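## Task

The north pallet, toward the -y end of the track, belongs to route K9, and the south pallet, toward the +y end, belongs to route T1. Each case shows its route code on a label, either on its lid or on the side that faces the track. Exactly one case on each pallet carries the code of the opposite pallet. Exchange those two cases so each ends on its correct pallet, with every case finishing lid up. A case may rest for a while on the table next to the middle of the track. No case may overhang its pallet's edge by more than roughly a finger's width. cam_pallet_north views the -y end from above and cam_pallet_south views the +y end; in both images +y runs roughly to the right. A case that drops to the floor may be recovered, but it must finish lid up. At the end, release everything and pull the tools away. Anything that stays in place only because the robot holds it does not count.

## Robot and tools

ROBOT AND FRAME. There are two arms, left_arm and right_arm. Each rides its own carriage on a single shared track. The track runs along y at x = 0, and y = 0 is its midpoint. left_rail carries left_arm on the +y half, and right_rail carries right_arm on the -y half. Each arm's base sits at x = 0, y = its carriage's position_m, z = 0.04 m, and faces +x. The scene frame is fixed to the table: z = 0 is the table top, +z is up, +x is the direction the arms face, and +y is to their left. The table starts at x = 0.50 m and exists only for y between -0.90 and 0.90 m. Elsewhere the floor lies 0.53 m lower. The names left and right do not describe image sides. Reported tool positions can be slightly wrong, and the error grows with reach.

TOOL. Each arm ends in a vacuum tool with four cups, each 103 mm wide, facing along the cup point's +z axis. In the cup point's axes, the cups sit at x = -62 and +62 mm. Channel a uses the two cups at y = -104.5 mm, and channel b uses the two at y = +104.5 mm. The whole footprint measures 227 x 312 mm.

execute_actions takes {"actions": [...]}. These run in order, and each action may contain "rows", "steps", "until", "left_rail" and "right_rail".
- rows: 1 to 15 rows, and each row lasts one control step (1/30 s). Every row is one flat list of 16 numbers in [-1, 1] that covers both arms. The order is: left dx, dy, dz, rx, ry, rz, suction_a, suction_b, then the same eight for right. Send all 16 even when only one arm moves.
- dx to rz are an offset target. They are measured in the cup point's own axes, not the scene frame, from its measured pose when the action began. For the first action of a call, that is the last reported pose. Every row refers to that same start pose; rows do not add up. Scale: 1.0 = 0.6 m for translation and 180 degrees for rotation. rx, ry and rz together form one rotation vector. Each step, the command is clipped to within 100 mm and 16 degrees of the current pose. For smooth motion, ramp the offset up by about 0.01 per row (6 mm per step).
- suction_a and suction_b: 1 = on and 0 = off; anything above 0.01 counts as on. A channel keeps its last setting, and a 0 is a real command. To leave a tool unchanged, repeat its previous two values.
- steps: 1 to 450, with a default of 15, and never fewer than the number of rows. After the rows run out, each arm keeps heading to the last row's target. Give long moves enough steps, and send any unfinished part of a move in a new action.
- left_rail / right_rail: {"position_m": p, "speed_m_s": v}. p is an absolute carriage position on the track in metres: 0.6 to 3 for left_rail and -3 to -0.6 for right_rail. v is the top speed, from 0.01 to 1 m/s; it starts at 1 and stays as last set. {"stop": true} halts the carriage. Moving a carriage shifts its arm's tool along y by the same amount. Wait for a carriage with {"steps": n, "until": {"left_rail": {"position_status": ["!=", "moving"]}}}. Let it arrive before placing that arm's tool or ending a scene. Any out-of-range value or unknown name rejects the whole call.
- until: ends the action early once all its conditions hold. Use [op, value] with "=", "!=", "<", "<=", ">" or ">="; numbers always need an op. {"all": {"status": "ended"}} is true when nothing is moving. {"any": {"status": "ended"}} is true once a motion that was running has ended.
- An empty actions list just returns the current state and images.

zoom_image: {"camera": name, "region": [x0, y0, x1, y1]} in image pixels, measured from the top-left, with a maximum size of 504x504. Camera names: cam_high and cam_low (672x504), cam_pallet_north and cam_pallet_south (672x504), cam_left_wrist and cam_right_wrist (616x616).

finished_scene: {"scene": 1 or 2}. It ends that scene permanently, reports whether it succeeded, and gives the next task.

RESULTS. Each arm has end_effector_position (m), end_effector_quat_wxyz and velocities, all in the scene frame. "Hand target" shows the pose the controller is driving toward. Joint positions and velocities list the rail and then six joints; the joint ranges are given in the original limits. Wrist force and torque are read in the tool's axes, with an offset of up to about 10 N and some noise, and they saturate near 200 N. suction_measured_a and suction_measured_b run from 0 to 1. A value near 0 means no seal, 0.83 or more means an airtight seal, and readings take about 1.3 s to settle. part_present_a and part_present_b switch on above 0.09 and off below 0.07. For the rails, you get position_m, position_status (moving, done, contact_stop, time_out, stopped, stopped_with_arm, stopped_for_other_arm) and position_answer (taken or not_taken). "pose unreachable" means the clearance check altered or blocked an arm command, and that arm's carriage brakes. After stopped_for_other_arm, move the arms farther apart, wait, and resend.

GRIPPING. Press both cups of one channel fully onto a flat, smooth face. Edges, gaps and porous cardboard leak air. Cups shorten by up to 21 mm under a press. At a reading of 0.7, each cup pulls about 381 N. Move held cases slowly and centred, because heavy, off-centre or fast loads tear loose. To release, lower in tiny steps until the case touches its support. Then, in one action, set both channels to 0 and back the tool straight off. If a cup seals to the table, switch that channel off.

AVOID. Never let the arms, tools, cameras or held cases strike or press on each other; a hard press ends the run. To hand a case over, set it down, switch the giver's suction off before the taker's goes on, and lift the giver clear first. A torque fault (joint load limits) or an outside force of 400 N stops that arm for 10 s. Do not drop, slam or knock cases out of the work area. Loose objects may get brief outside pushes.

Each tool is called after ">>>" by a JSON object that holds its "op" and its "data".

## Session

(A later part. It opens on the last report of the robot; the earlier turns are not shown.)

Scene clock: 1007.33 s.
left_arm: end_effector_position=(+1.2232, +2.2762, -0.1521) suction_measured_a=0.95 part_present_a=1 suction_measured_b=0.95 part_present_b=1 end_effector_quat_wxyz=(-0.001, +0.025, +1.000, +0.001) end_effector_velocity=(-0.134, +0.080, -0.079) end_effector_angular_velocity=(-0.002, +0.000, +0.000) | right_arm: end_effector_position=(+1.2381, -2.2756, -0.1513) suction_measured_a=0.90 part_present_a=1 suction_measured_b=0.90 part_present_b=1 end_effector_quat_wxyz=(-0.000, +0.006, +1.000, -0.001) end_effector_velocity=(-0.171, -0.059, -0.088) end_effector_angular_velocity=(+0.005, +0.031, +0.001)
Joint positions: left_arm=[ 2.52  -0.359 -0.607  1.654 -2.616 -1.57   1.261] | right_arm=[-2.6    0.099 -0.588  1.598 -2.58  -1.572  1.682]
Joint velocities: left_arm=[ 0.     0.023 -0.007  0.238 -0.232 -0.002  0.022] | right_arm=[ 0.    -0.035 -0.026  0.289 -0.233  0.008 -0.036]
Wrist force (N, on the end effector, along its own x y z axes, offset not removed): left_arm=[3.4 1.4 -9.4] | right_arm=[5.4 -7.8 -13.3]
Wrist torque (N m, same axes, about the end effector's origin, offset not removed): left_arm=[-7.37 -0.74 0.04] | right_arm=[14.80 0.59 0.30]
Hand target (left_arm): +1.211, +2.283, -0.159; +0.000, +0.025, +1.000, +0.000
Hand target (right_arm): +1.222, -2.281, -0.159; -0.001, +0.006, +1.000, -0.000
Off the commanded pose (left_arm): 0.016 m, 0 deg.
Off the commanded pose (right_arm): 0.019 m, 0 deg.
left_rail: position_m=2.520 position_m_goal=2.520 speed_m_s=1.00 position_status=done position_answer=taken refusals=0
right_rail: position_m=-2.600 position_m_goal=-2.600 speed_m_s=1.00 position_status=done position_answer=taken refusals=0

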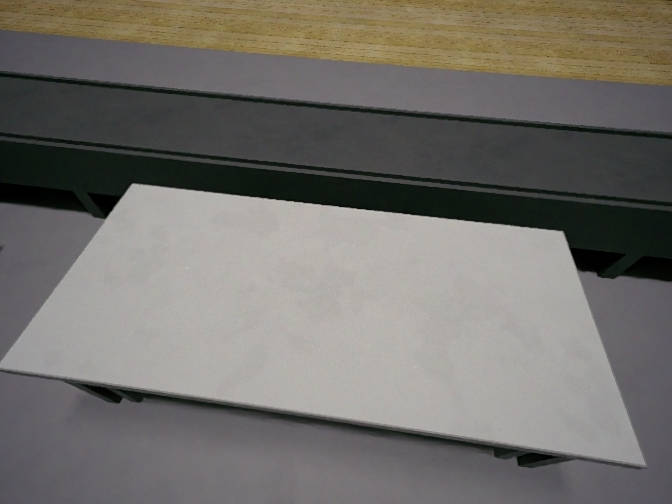

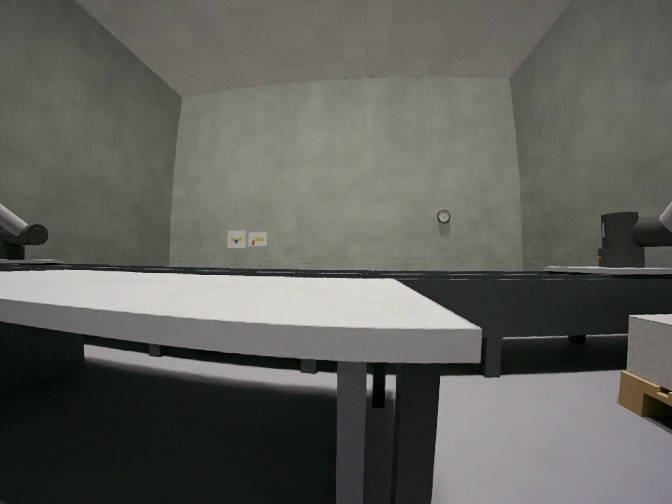

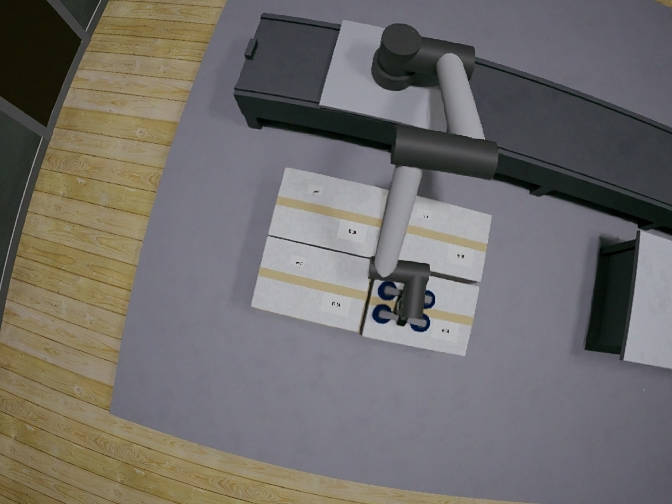

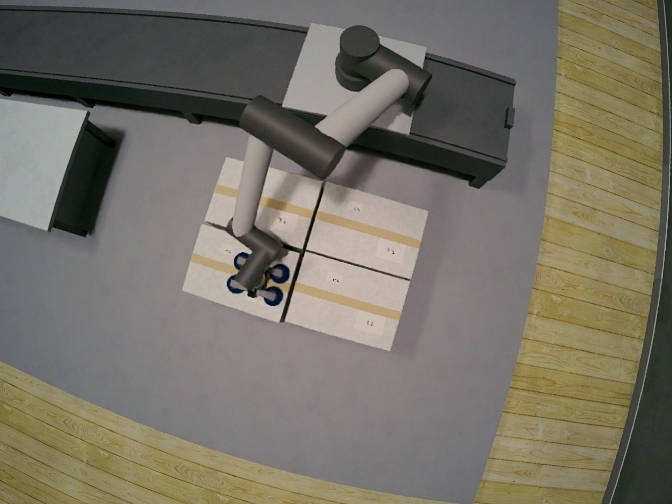

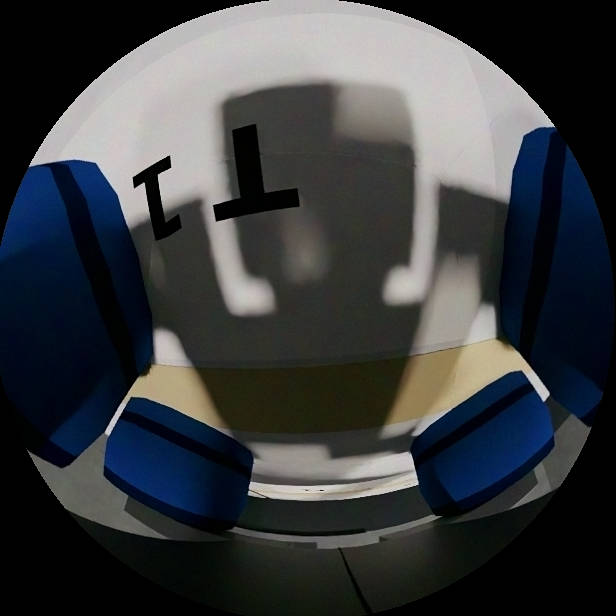

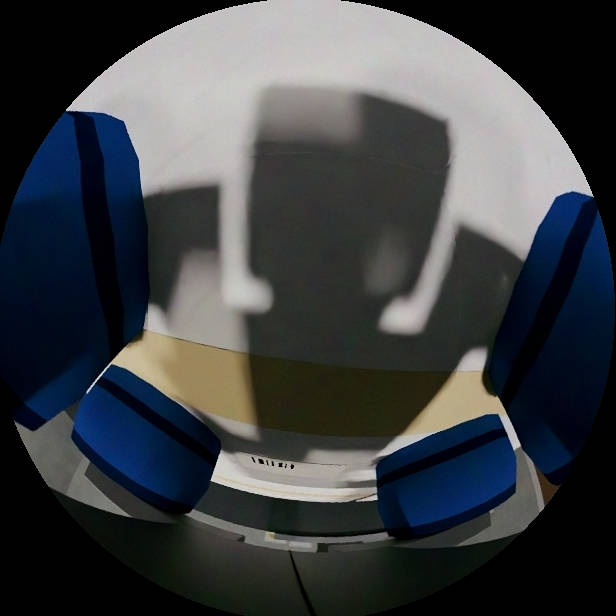

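>>> {"op": "execute_actions", "data": {"actions": []}}

>>> {"op": "zoom_image", "data": {"camera": "cam_pallet_north", "region": [345, 250, 495, 370]}}

>>> {"op": "zoom_image", "data": {"camera": "cam_pallet_south", "region": [170, 210, 320, 335]}}

Scene clock: 1020.47 s.
left_arm: end_effector_position=(+1.2112, +2.2834, -0.1586) suction_measured_a=0.95 part_present_a=1 suction_measured_b=0.95 part_present_b=1 end_effector_quat_wxyz=(+0.000, +0.025, +1.000, +0.000) end_effector_velocity=(-0.000, +0.000, -0.000) end_effector_angular_velocity=(+0.000, +0.000, +0.000) | right_arm: end_effector_position=(+1.2224, -2.2811, -0.1587) suction_measured_a=0.90 part_present_a=1 suction_measured_b=0.90 part_present_b=1 end_effector_quat_wxyz=(-0.001, +0.006, +1.000, -0.000) end_effector_velocity=(-0.000, -0.000, -0.000) end_effector_angular_velocity=(+0.000, +0.000, -0.000)
Joint positions: left_arm=[ 2.52  -0.357 -0.608  1.676 -2.639 -1.57   1.263] | right_arm=[-2.6    0.096 -0.59   1.625 -2.604 -1.571  1.679]
Joint velocities: left_arm=[ 0.  0.  0. -0.  0. -0. -0.] | right_arm=[ 0. -0.  0. -0. -0.  0.  0.]
Wrist force (N, on the end effector, along its own x y z axes, offset not removed): left_arm=[-1.8 -0.7 -5.0] | right_arm=[-1.6 -3.4 -16.3]
Wrist torque (N m, same axes, about the end effector's origin, offset not removed): left_arm=[-7.00 -0.84 -0.20] | right_arm=[15.03 1.04 0.57]
Hand target (left_arm): +1.211, +2.283, -0.159; +0.000, +0.025, +1.000, +0.000
Hand target (right_arm): +1.222, -2.281, -0.159; -0.001, +0.006, +1.000, -0.000
Off the commanded pose (left_arm): 0.000 m, 0 deg.
Off the commanded pose (right_arm): 0.000 m, 0 deg.
left_rail: position_m=2.520 position_m_goal=2.520 speed_m_s=1.00 position_status=done position_answer=taken refusals=0
right_rail: position_m=-2.600 position_m_goal=-2.600 speed_m_s=1.00 position_status=done position_answer=taken refusals=0

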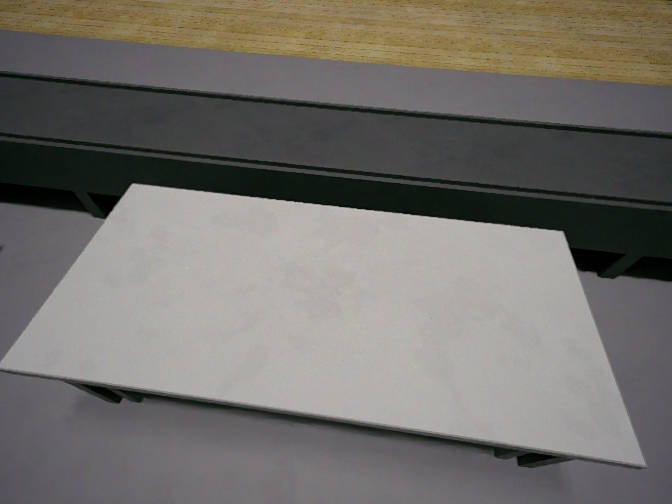

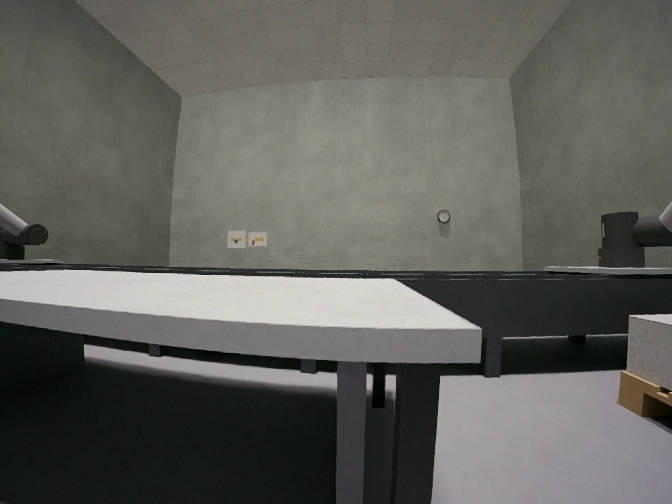

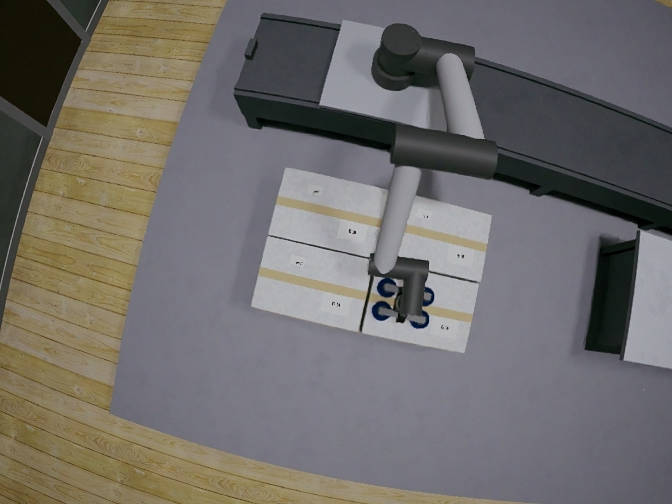

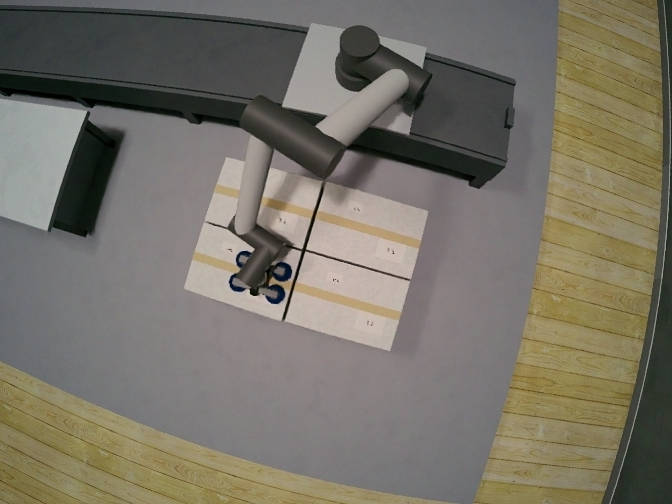

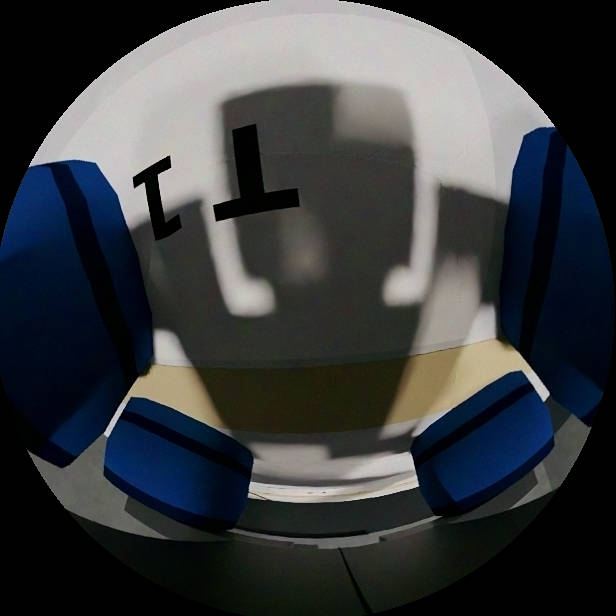

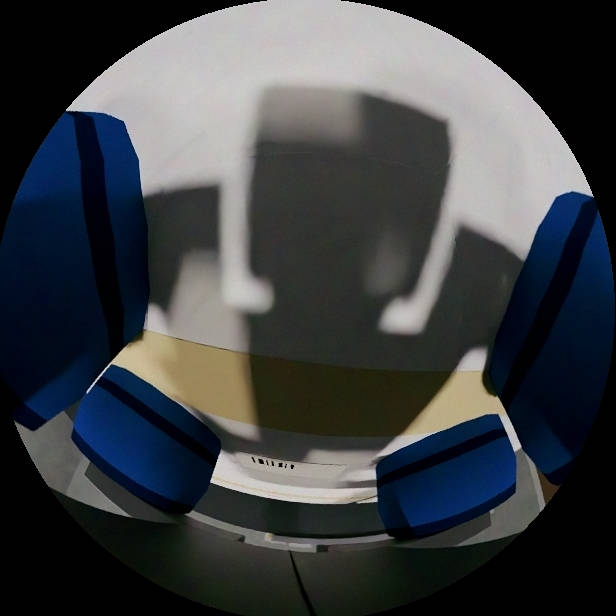

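Region (345, 250, 495, 370) of cam_pallet_north's 672x504 image, scaled by 3.360, with more detail than that image has; it fills the top 403 rows of this view, and the rest is white.

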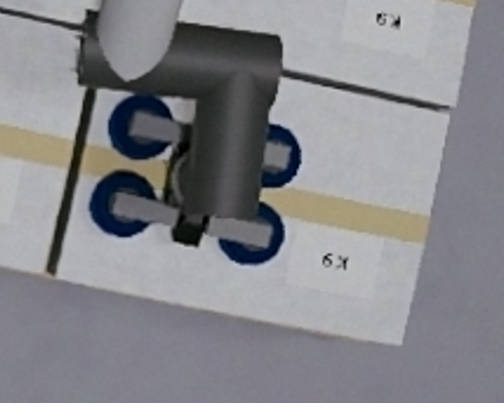

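Region (170, 210, 320, 335) of cam_pallet_south's 672x504 image, scaled by 3.360, with more detail than that image has.

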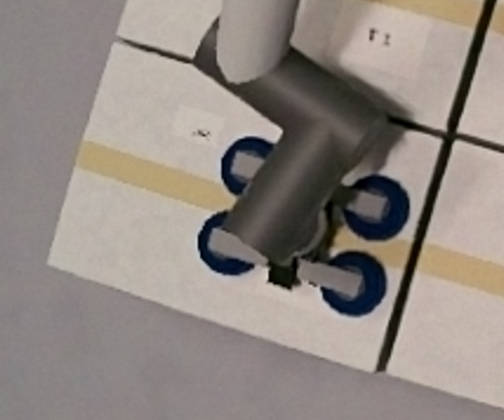

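>>> {"op": "execute_actions", "data": {"actions": [{"steps":2,"rows":[
[0,0,0.003,0,0,0,1,1,0,0,0.003,0,-0.0002,0,1,1],
[0,0,0.006,0,0,0,1,1,0,0,0.006,0,-0.0004,0,1,1]]}]}}

Scene clock: 1027.57 s.
left_arm: end_effector_position=(+1.2112, +2.2834, -0.1587) suction_measured_a=0.95 part_present_a=1 suction_measured_b=0.95 part_present_b=1 end_effector_quat_wxyz=(+0.000, +0.025, +1.000, +0.000) end_effector_velocity=(-0.001, +0.000, -0.009) end_effector_angular_velocity=(-0.000, -0.000, -0.000) | right_arm: end_effector_position=(+1.2224, -2.2811, -0.1589) suction_measured_a=0.90 part_present_a=1 suction_measured_b=0.90 part_present_b=1 end_effector_quat_wxyz=(-0.000, +0.006, +1.000, -0.000) end_effector_velocity=(+0.001, +0.000, -0.009) end_effector_angular_velocity=(+0.001, -0.007, +0.000)
Joint positions: left_arm=[ 2.52  -0.357 -0.608  1.676 -2.639 -1.57   1.263] | right_arm=[-2.6    0.096 -0.59   1.625 -2.605 -1.571  1.679]
Joint velocities: left_arm=[ 0.     0.     0.009 -0.    -0.009 -0.     0.   ] | right_arm=[ 0.     0.     0.009 -0.    -0.016  0.    -0.   ]
Wrist force (N, on the end effector, along its own x y z axes, offset not removed): left_arm=[3.6 -0.7 -11.1] | right_arm=[2.0 -5.2 -18.3]
Wrist torque (N m, same axes, about the end effector's origin, offset not removed): left_arm=[-7.05 -1.25 -0.06] | right_arm=[14.65 1.13 0.17]
Hand target (left_arm): +1.211, +2.283, -0.162; -0.000, +0.025, +1.000, +0.000
Hand target (right_arm): +1.222, -2.281, -0.162; +0.000, +0.006, +1.000, -0.000
Off the commanded pose (left_arm): 0.003 m, 0 deg.
Off the commanded pose (right_arm): 0.003 m, 0 deg.
left_rail: position_m=2.520 position_m_goal=2.520 speed_m_s=1.00 position_status=done position_answer=taken refusals=0
right_rail: position_m=-2.600 position_m_goal=-2.600 speed_m_s=1.00 position_status=done position_answer=taken refusals=0

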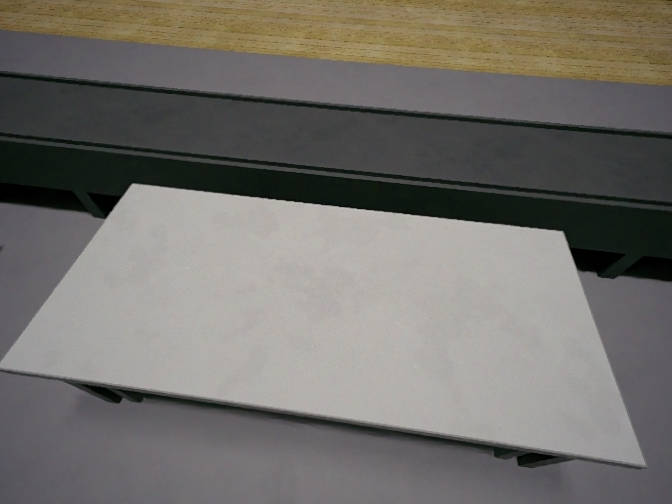

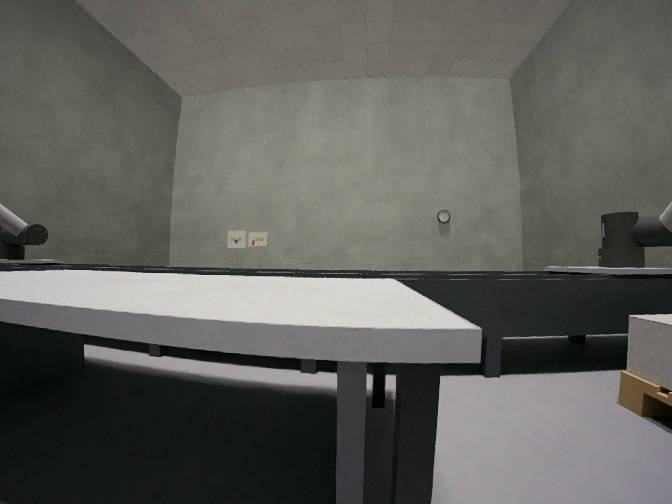

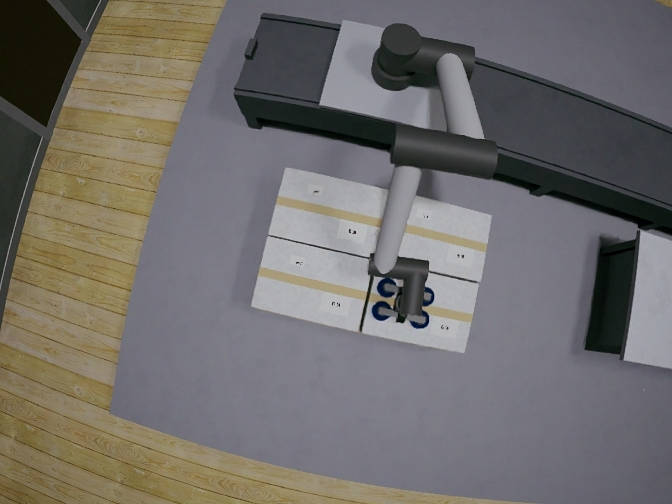

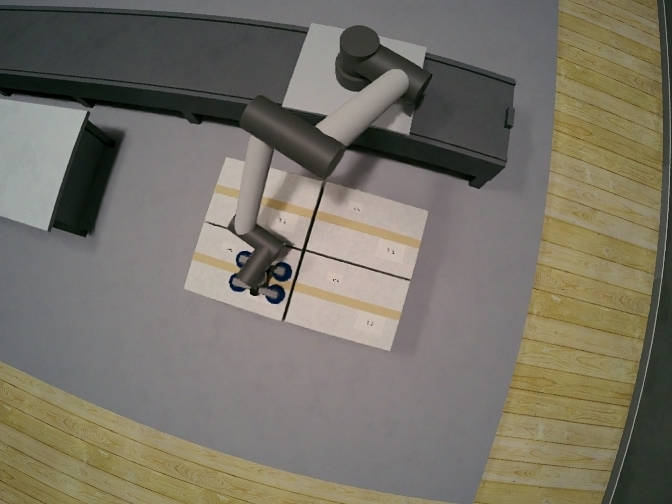

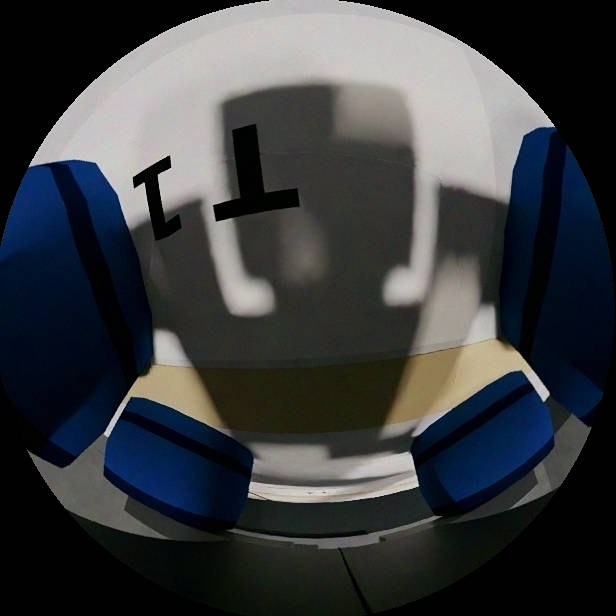

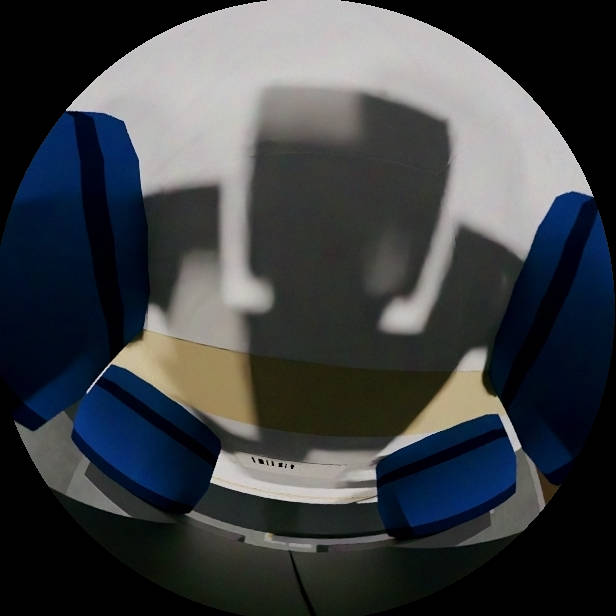

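>>> {"op": "execute_actions", "data": {"actions": []}}

Scene clock: 1032.63 s.
left_arm: end_effector_position=(+1.2112, +2.2834, -0.1622) suction_measured_a=0.95 part_present_a=1 suction_measured_b=0.95 part_present_b=1 end_effector_quat_wxyz=(-0.000, +0.025, +1.000, +0.000) end_effector_velocity=(-0.000, +0.000, -0.000) end_effector_angular_velocity=(+0.000, +0.000, -0.000) | right_arm: end_effector_position=(+1.2224, -2.2811, -0.1623) suction_measured_a=0.90 part_present_a=1 suction_measured_b=0.90 part_present_b=1 end_effector_quat_wxyz=(+0.000, +0.006, +1.000, -0.000) end_effector_velocity=(-0.000, +0.000, +0.000) end_effector_angular_velocity=(+0.000, -0.000, +0.000)
Joint positions: left_arm=[ 2.52  -0.357 -0.604  1.676 -2.642 -1.57   1.263] | right_arm=[-2.6    0.096 -0.587  1.625 -2.609 -1.571  1.679]
Joint velocities: left_arm=[ 0.  0.  0.  0.  0. -0.  0.] | right_arm=[ 0.  0. -0.  0. -0.  0. -0.]
Wrist force (N, on the end effector, along its own x y z axes, offset not removed): left_arm=[1.4 -2.8 -10.5] | right_arm=[2.0 -8.2 -13.4]
Wrist torque (N m, same axes, about the end effector's origin, offset not removed): left_arm=[-7.31 -1.28 -0.10] | right_arm=[14.35 0.72 0.41]
Hand target (left_arm): +1.211, +2.283, -0.162; -0.000, +0.025, +1.000, +0.000
Hand target (right_arm): +1.222, -2.281, -0.162; +0.000, +0.006, +1.000, -0.000
Off the commanded pose (left_arm): 0.000 m, 0 deg.
Off the commanded pose (right_arm): 0.000 m, 0 deg.
left_rail: position_m=2.520 position_m_goal=2.520 speed_m_s=1.00 position_status=done position_answer=taken refusals=0
right_rail: position_m=-2.600 position_m_goal=-2.600 speed_m_s=1.00 position_status=done position_answer=taken refusals=0

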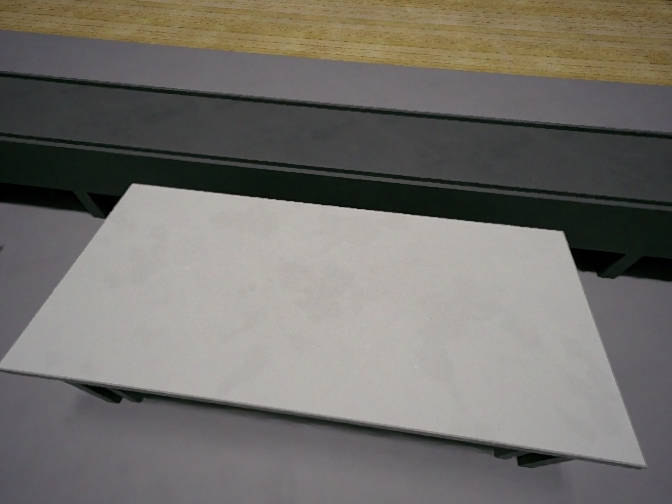

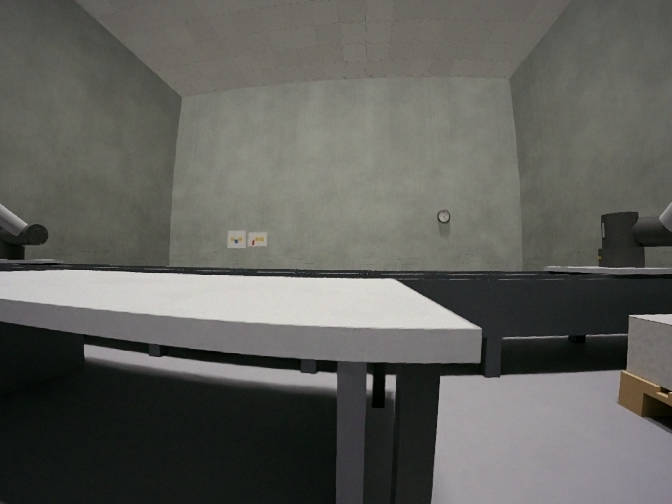

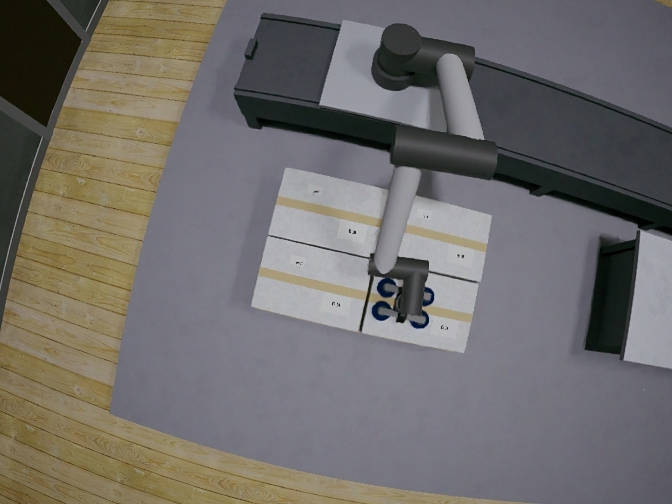

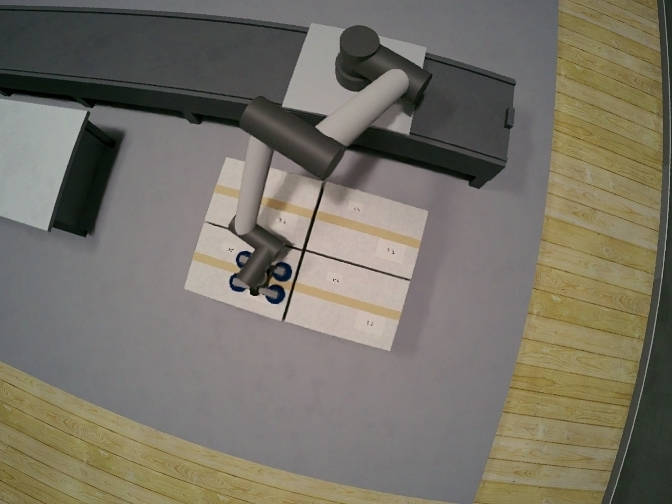

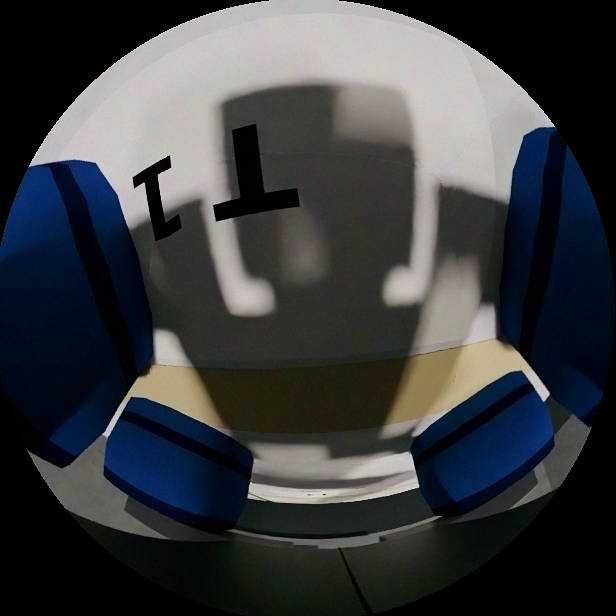

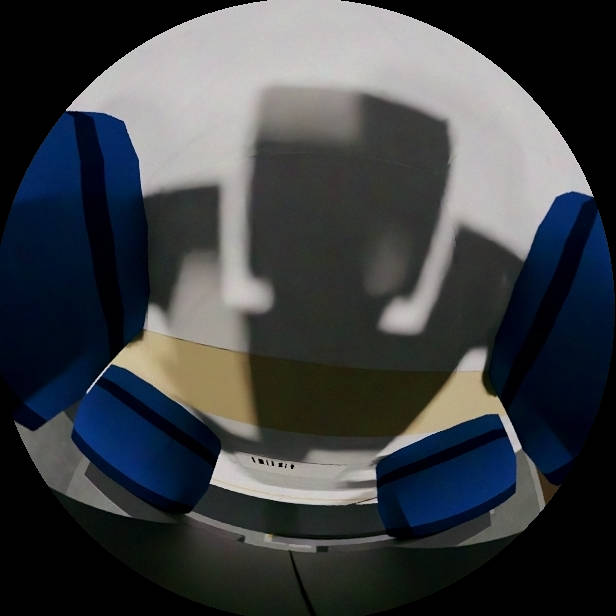

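No contact yet. Lower 1.8 mm more.

>>> {"op": "execute_actions", "data": {"actions": [{"steps":1,"rows":[[0,0,0.003,0,0,0,1,1,0,0,0.003,0,0,0,1,1]]}]}}

Scene clock: 1038.20 s.
left_arm: end_effector_position=(+1.2112, +2.2834, -0.1622) suction_measured_a=0.95 part_present_a=1 suction_measured_b=0.95 part_present_b=1 end_effector_quat_wxyz=(-0.000, +0.025, +1.000, +0.000) end_effector_velocity=(-0.000, +0.000, -0.000) end_effector_angular_velocity=(+0.000, +0.000, -0.000) | right_arm: end_effector_position=(+1.2224, -2.2811, -0.1623) suction_measured_a=0.90 part_present_a=1 suction_measured_b=0.90 part_present_b=1 end_effector_quat_wxyz=(+0.000, +0.006, +1.000, -0.000) end_effector_velocity=(-0.000, -0.000, -0.000) end_effector_angular_velocity=(-0.000, +0.000, +0.000)
Joint positions: left_arm=[ 2.52  -0.357 -0.604  1.676 -2.642 -1.57   1.263] | right_arm=[-2.6    0.096 -0.587  1.625 -2.609 -1.571  1.679]
Joint velocities: left_arm=[ 0. -0.  0.  0. -0.  0.  0.] | right_arm=[ 0.  0.  0. -0. -0.  0. -0.]
Wrist force (N, on the end effector, along its own x y z axes, offset not removed): left_arm=[2.0 -2.1 -6.5] | right_arm=[2.0 -5.4 -14.2]
Wrist torque (N m, same axes, about the end effector's origin, offset not removed): left_arm=[-7.28 -1.40 -0.13] | right_arm=[14.58 0.53 0.62]
Hand target (left_arm): +1.211, +2.283, -0.164; -0.000, +0.025, +1.000, +0.000
Hand target (right_arm): +1.222, -2.281, -0.164; +0.000, +0.006, +1.000, -0.000
Off the commanded pose (left_arm): 0.002 m, 0 deg.
Off the commanded pose (right_arm): 0.002 m, 0 deg.
left_rail: position_m=2.520 position_m_goal=2.520 speed_m_s=1.00 position_status=done position_answer=taken refusals=0
right_rail: position_m=-2.600 position_m_goal=-2.600 speed_m_s=1.00 position_status=done position_answer=taken refusals=0

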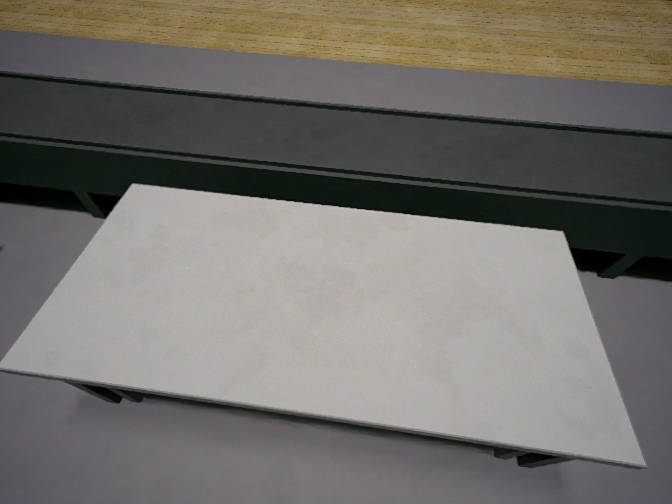

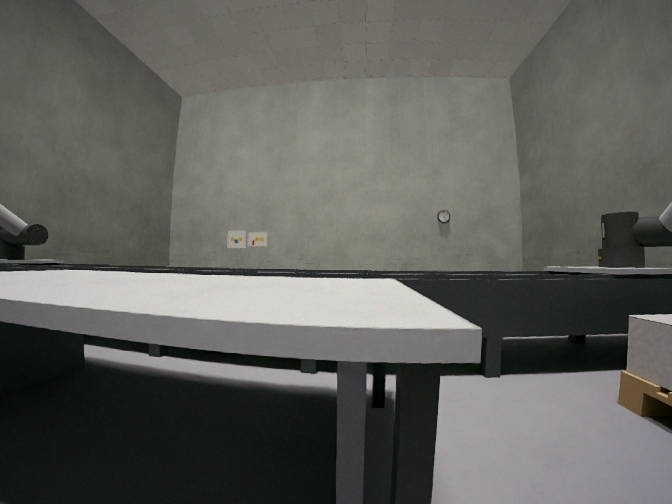

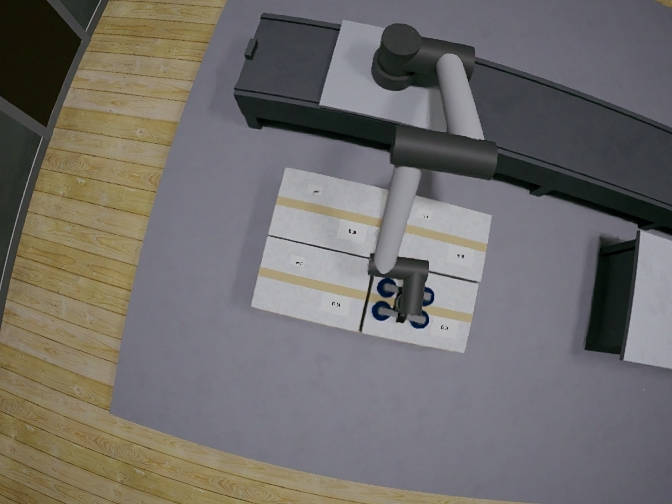

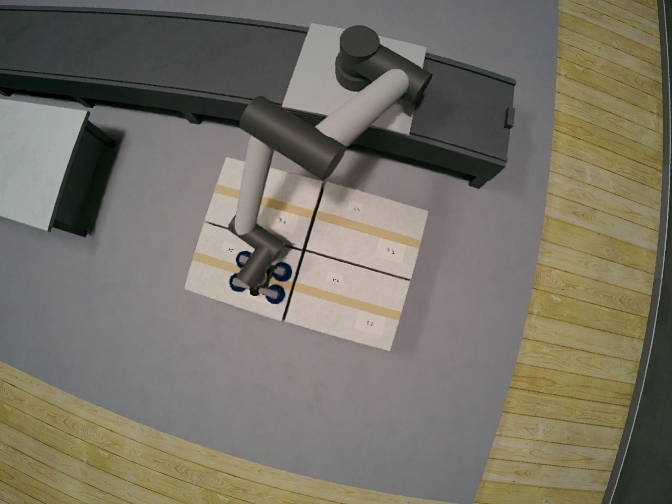

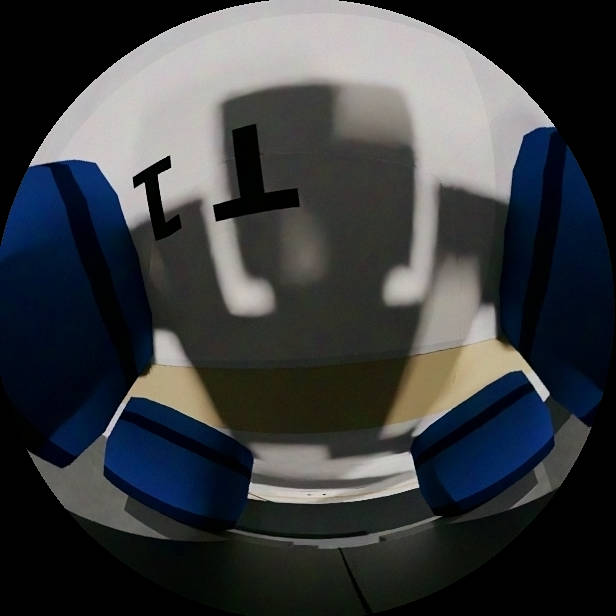

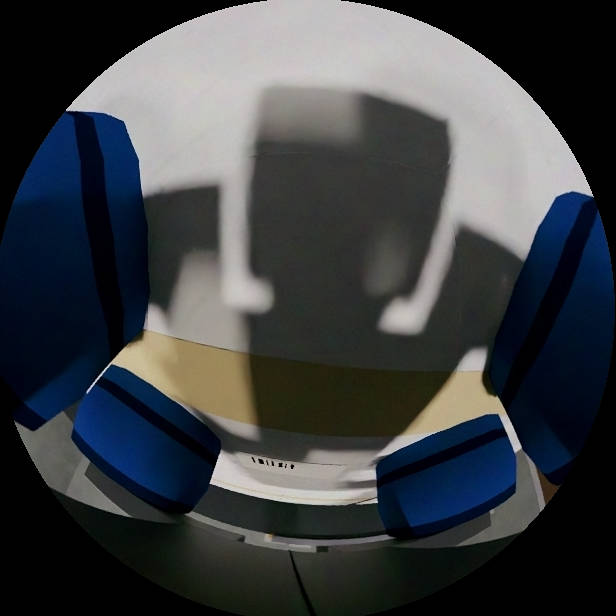

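>>> {"op": "execute_actions", "data": {"actions": []}}

Scene clock: 1042.80 s.
left_arm: end_effector_position=(+1.2112, +2.2834, -0.1640) suction_measured_a=0.95 part_present_a=1 suction_measured_b=0.95 part_present_b=1 end_effector_quat_wxyz=(-0.000, +0.025, +1.000, +0.000) end_effector_velocity=(-0.000, +0.000, -0.000) end_effector_angular_velocity=(+0.000, +0.000, +0.000) | right_arm: end_effector_position=(+1.2224, -2.2811, -0.1641) suction_measured_a=0.90 part_present_a=1 suction_measured_b=0.90 part_present_b=1 end_effector_quat_wxyz=(+0.000, +0.006, +1.000, -0.000) end_effector_velocity=(-0.000, -0.000, -0.000) end_effector_angular_velocity=(-0.000, +0.000, +0.000)
Joint positions: left_arm=[ 2.52  -0.357 -0.602  1.675 -2.644 -1.57   1.263] | right_arm=[-2.6    0.096 -0.585  1.624 -2.61  -1.571  1.679]
Joint velocities: left_arm=[ 0. -0.  0.  0.  0.  0. -0.] | right_arm=[ 0.  0.  0.  0.  0. -0. -0.]
Wrist force (N, on the end effector, along its own x y z axes, offset not removed): left_arm=[-0.8 -2.0 -26.9] | right_arm=[5.4 -13.9 -65.1]
Wrist torque (N m, same axes, about the end effector's origin, offset not removed): left_arm=[0.12 -4.13 0.06] | right_arm=[-2.71 -6.66 -0.52]
Hand target (left_arm): +1.211, +2.283, -0.164; -0.000, +0.025, +1.000, +0.000
Hand target (right_arm): +1.222, -2.281, -0.164; +0.000, +0.006, +1.000, -0.000
Off the commanded pose (left_arm): 0.000 m, 0 deg.
Off the commanded pose (right_arm): 0.000 m, 0 deg.
left_rail: position_m=2.520 position_m_goal=2.520 speed_m_s=1.00 position_status=done position_answer=taken refusals=0
right_rail: position_m=-2.600 position_m_goal=-2.600 speed_m_s=1.00 position_status=done position_answer=taken refusals=0

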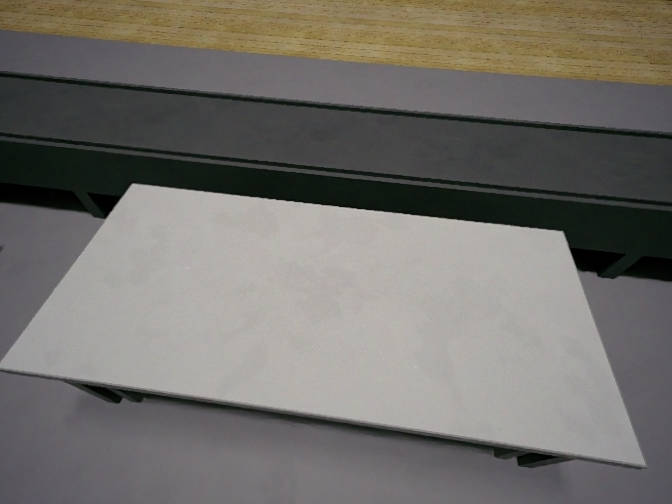

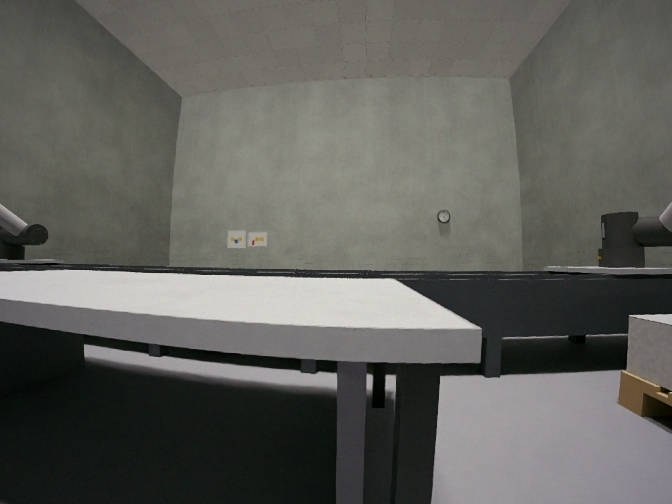

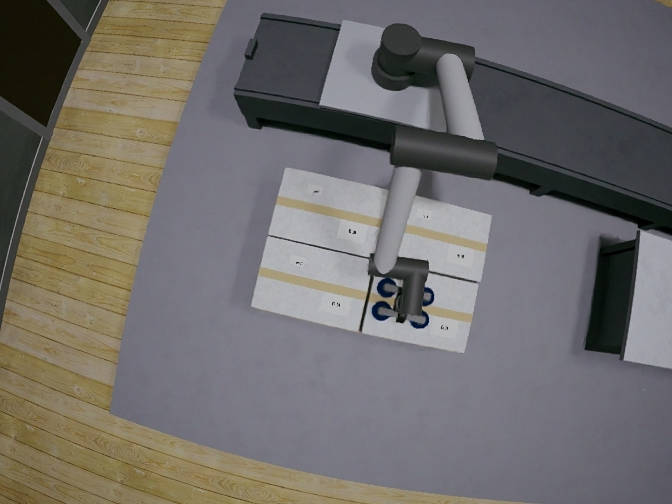

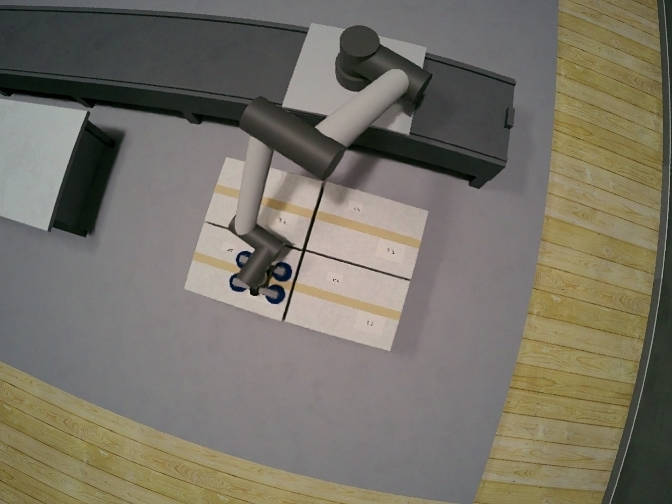

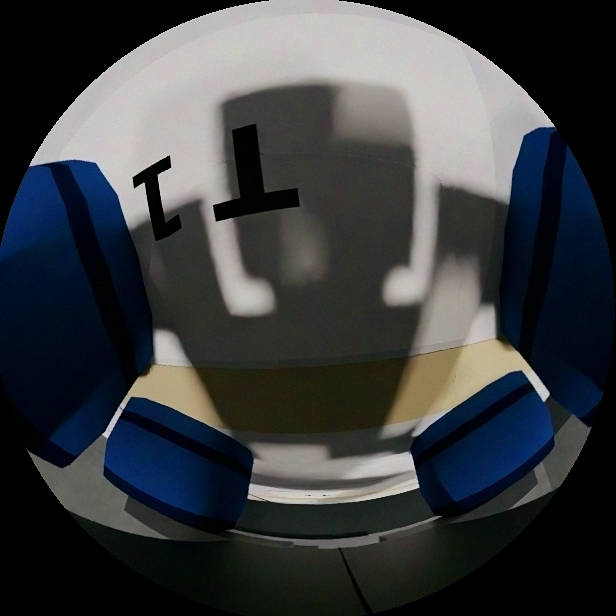

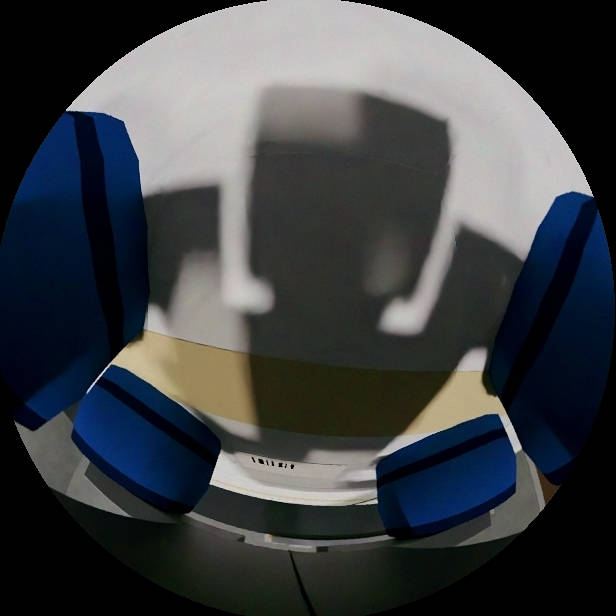

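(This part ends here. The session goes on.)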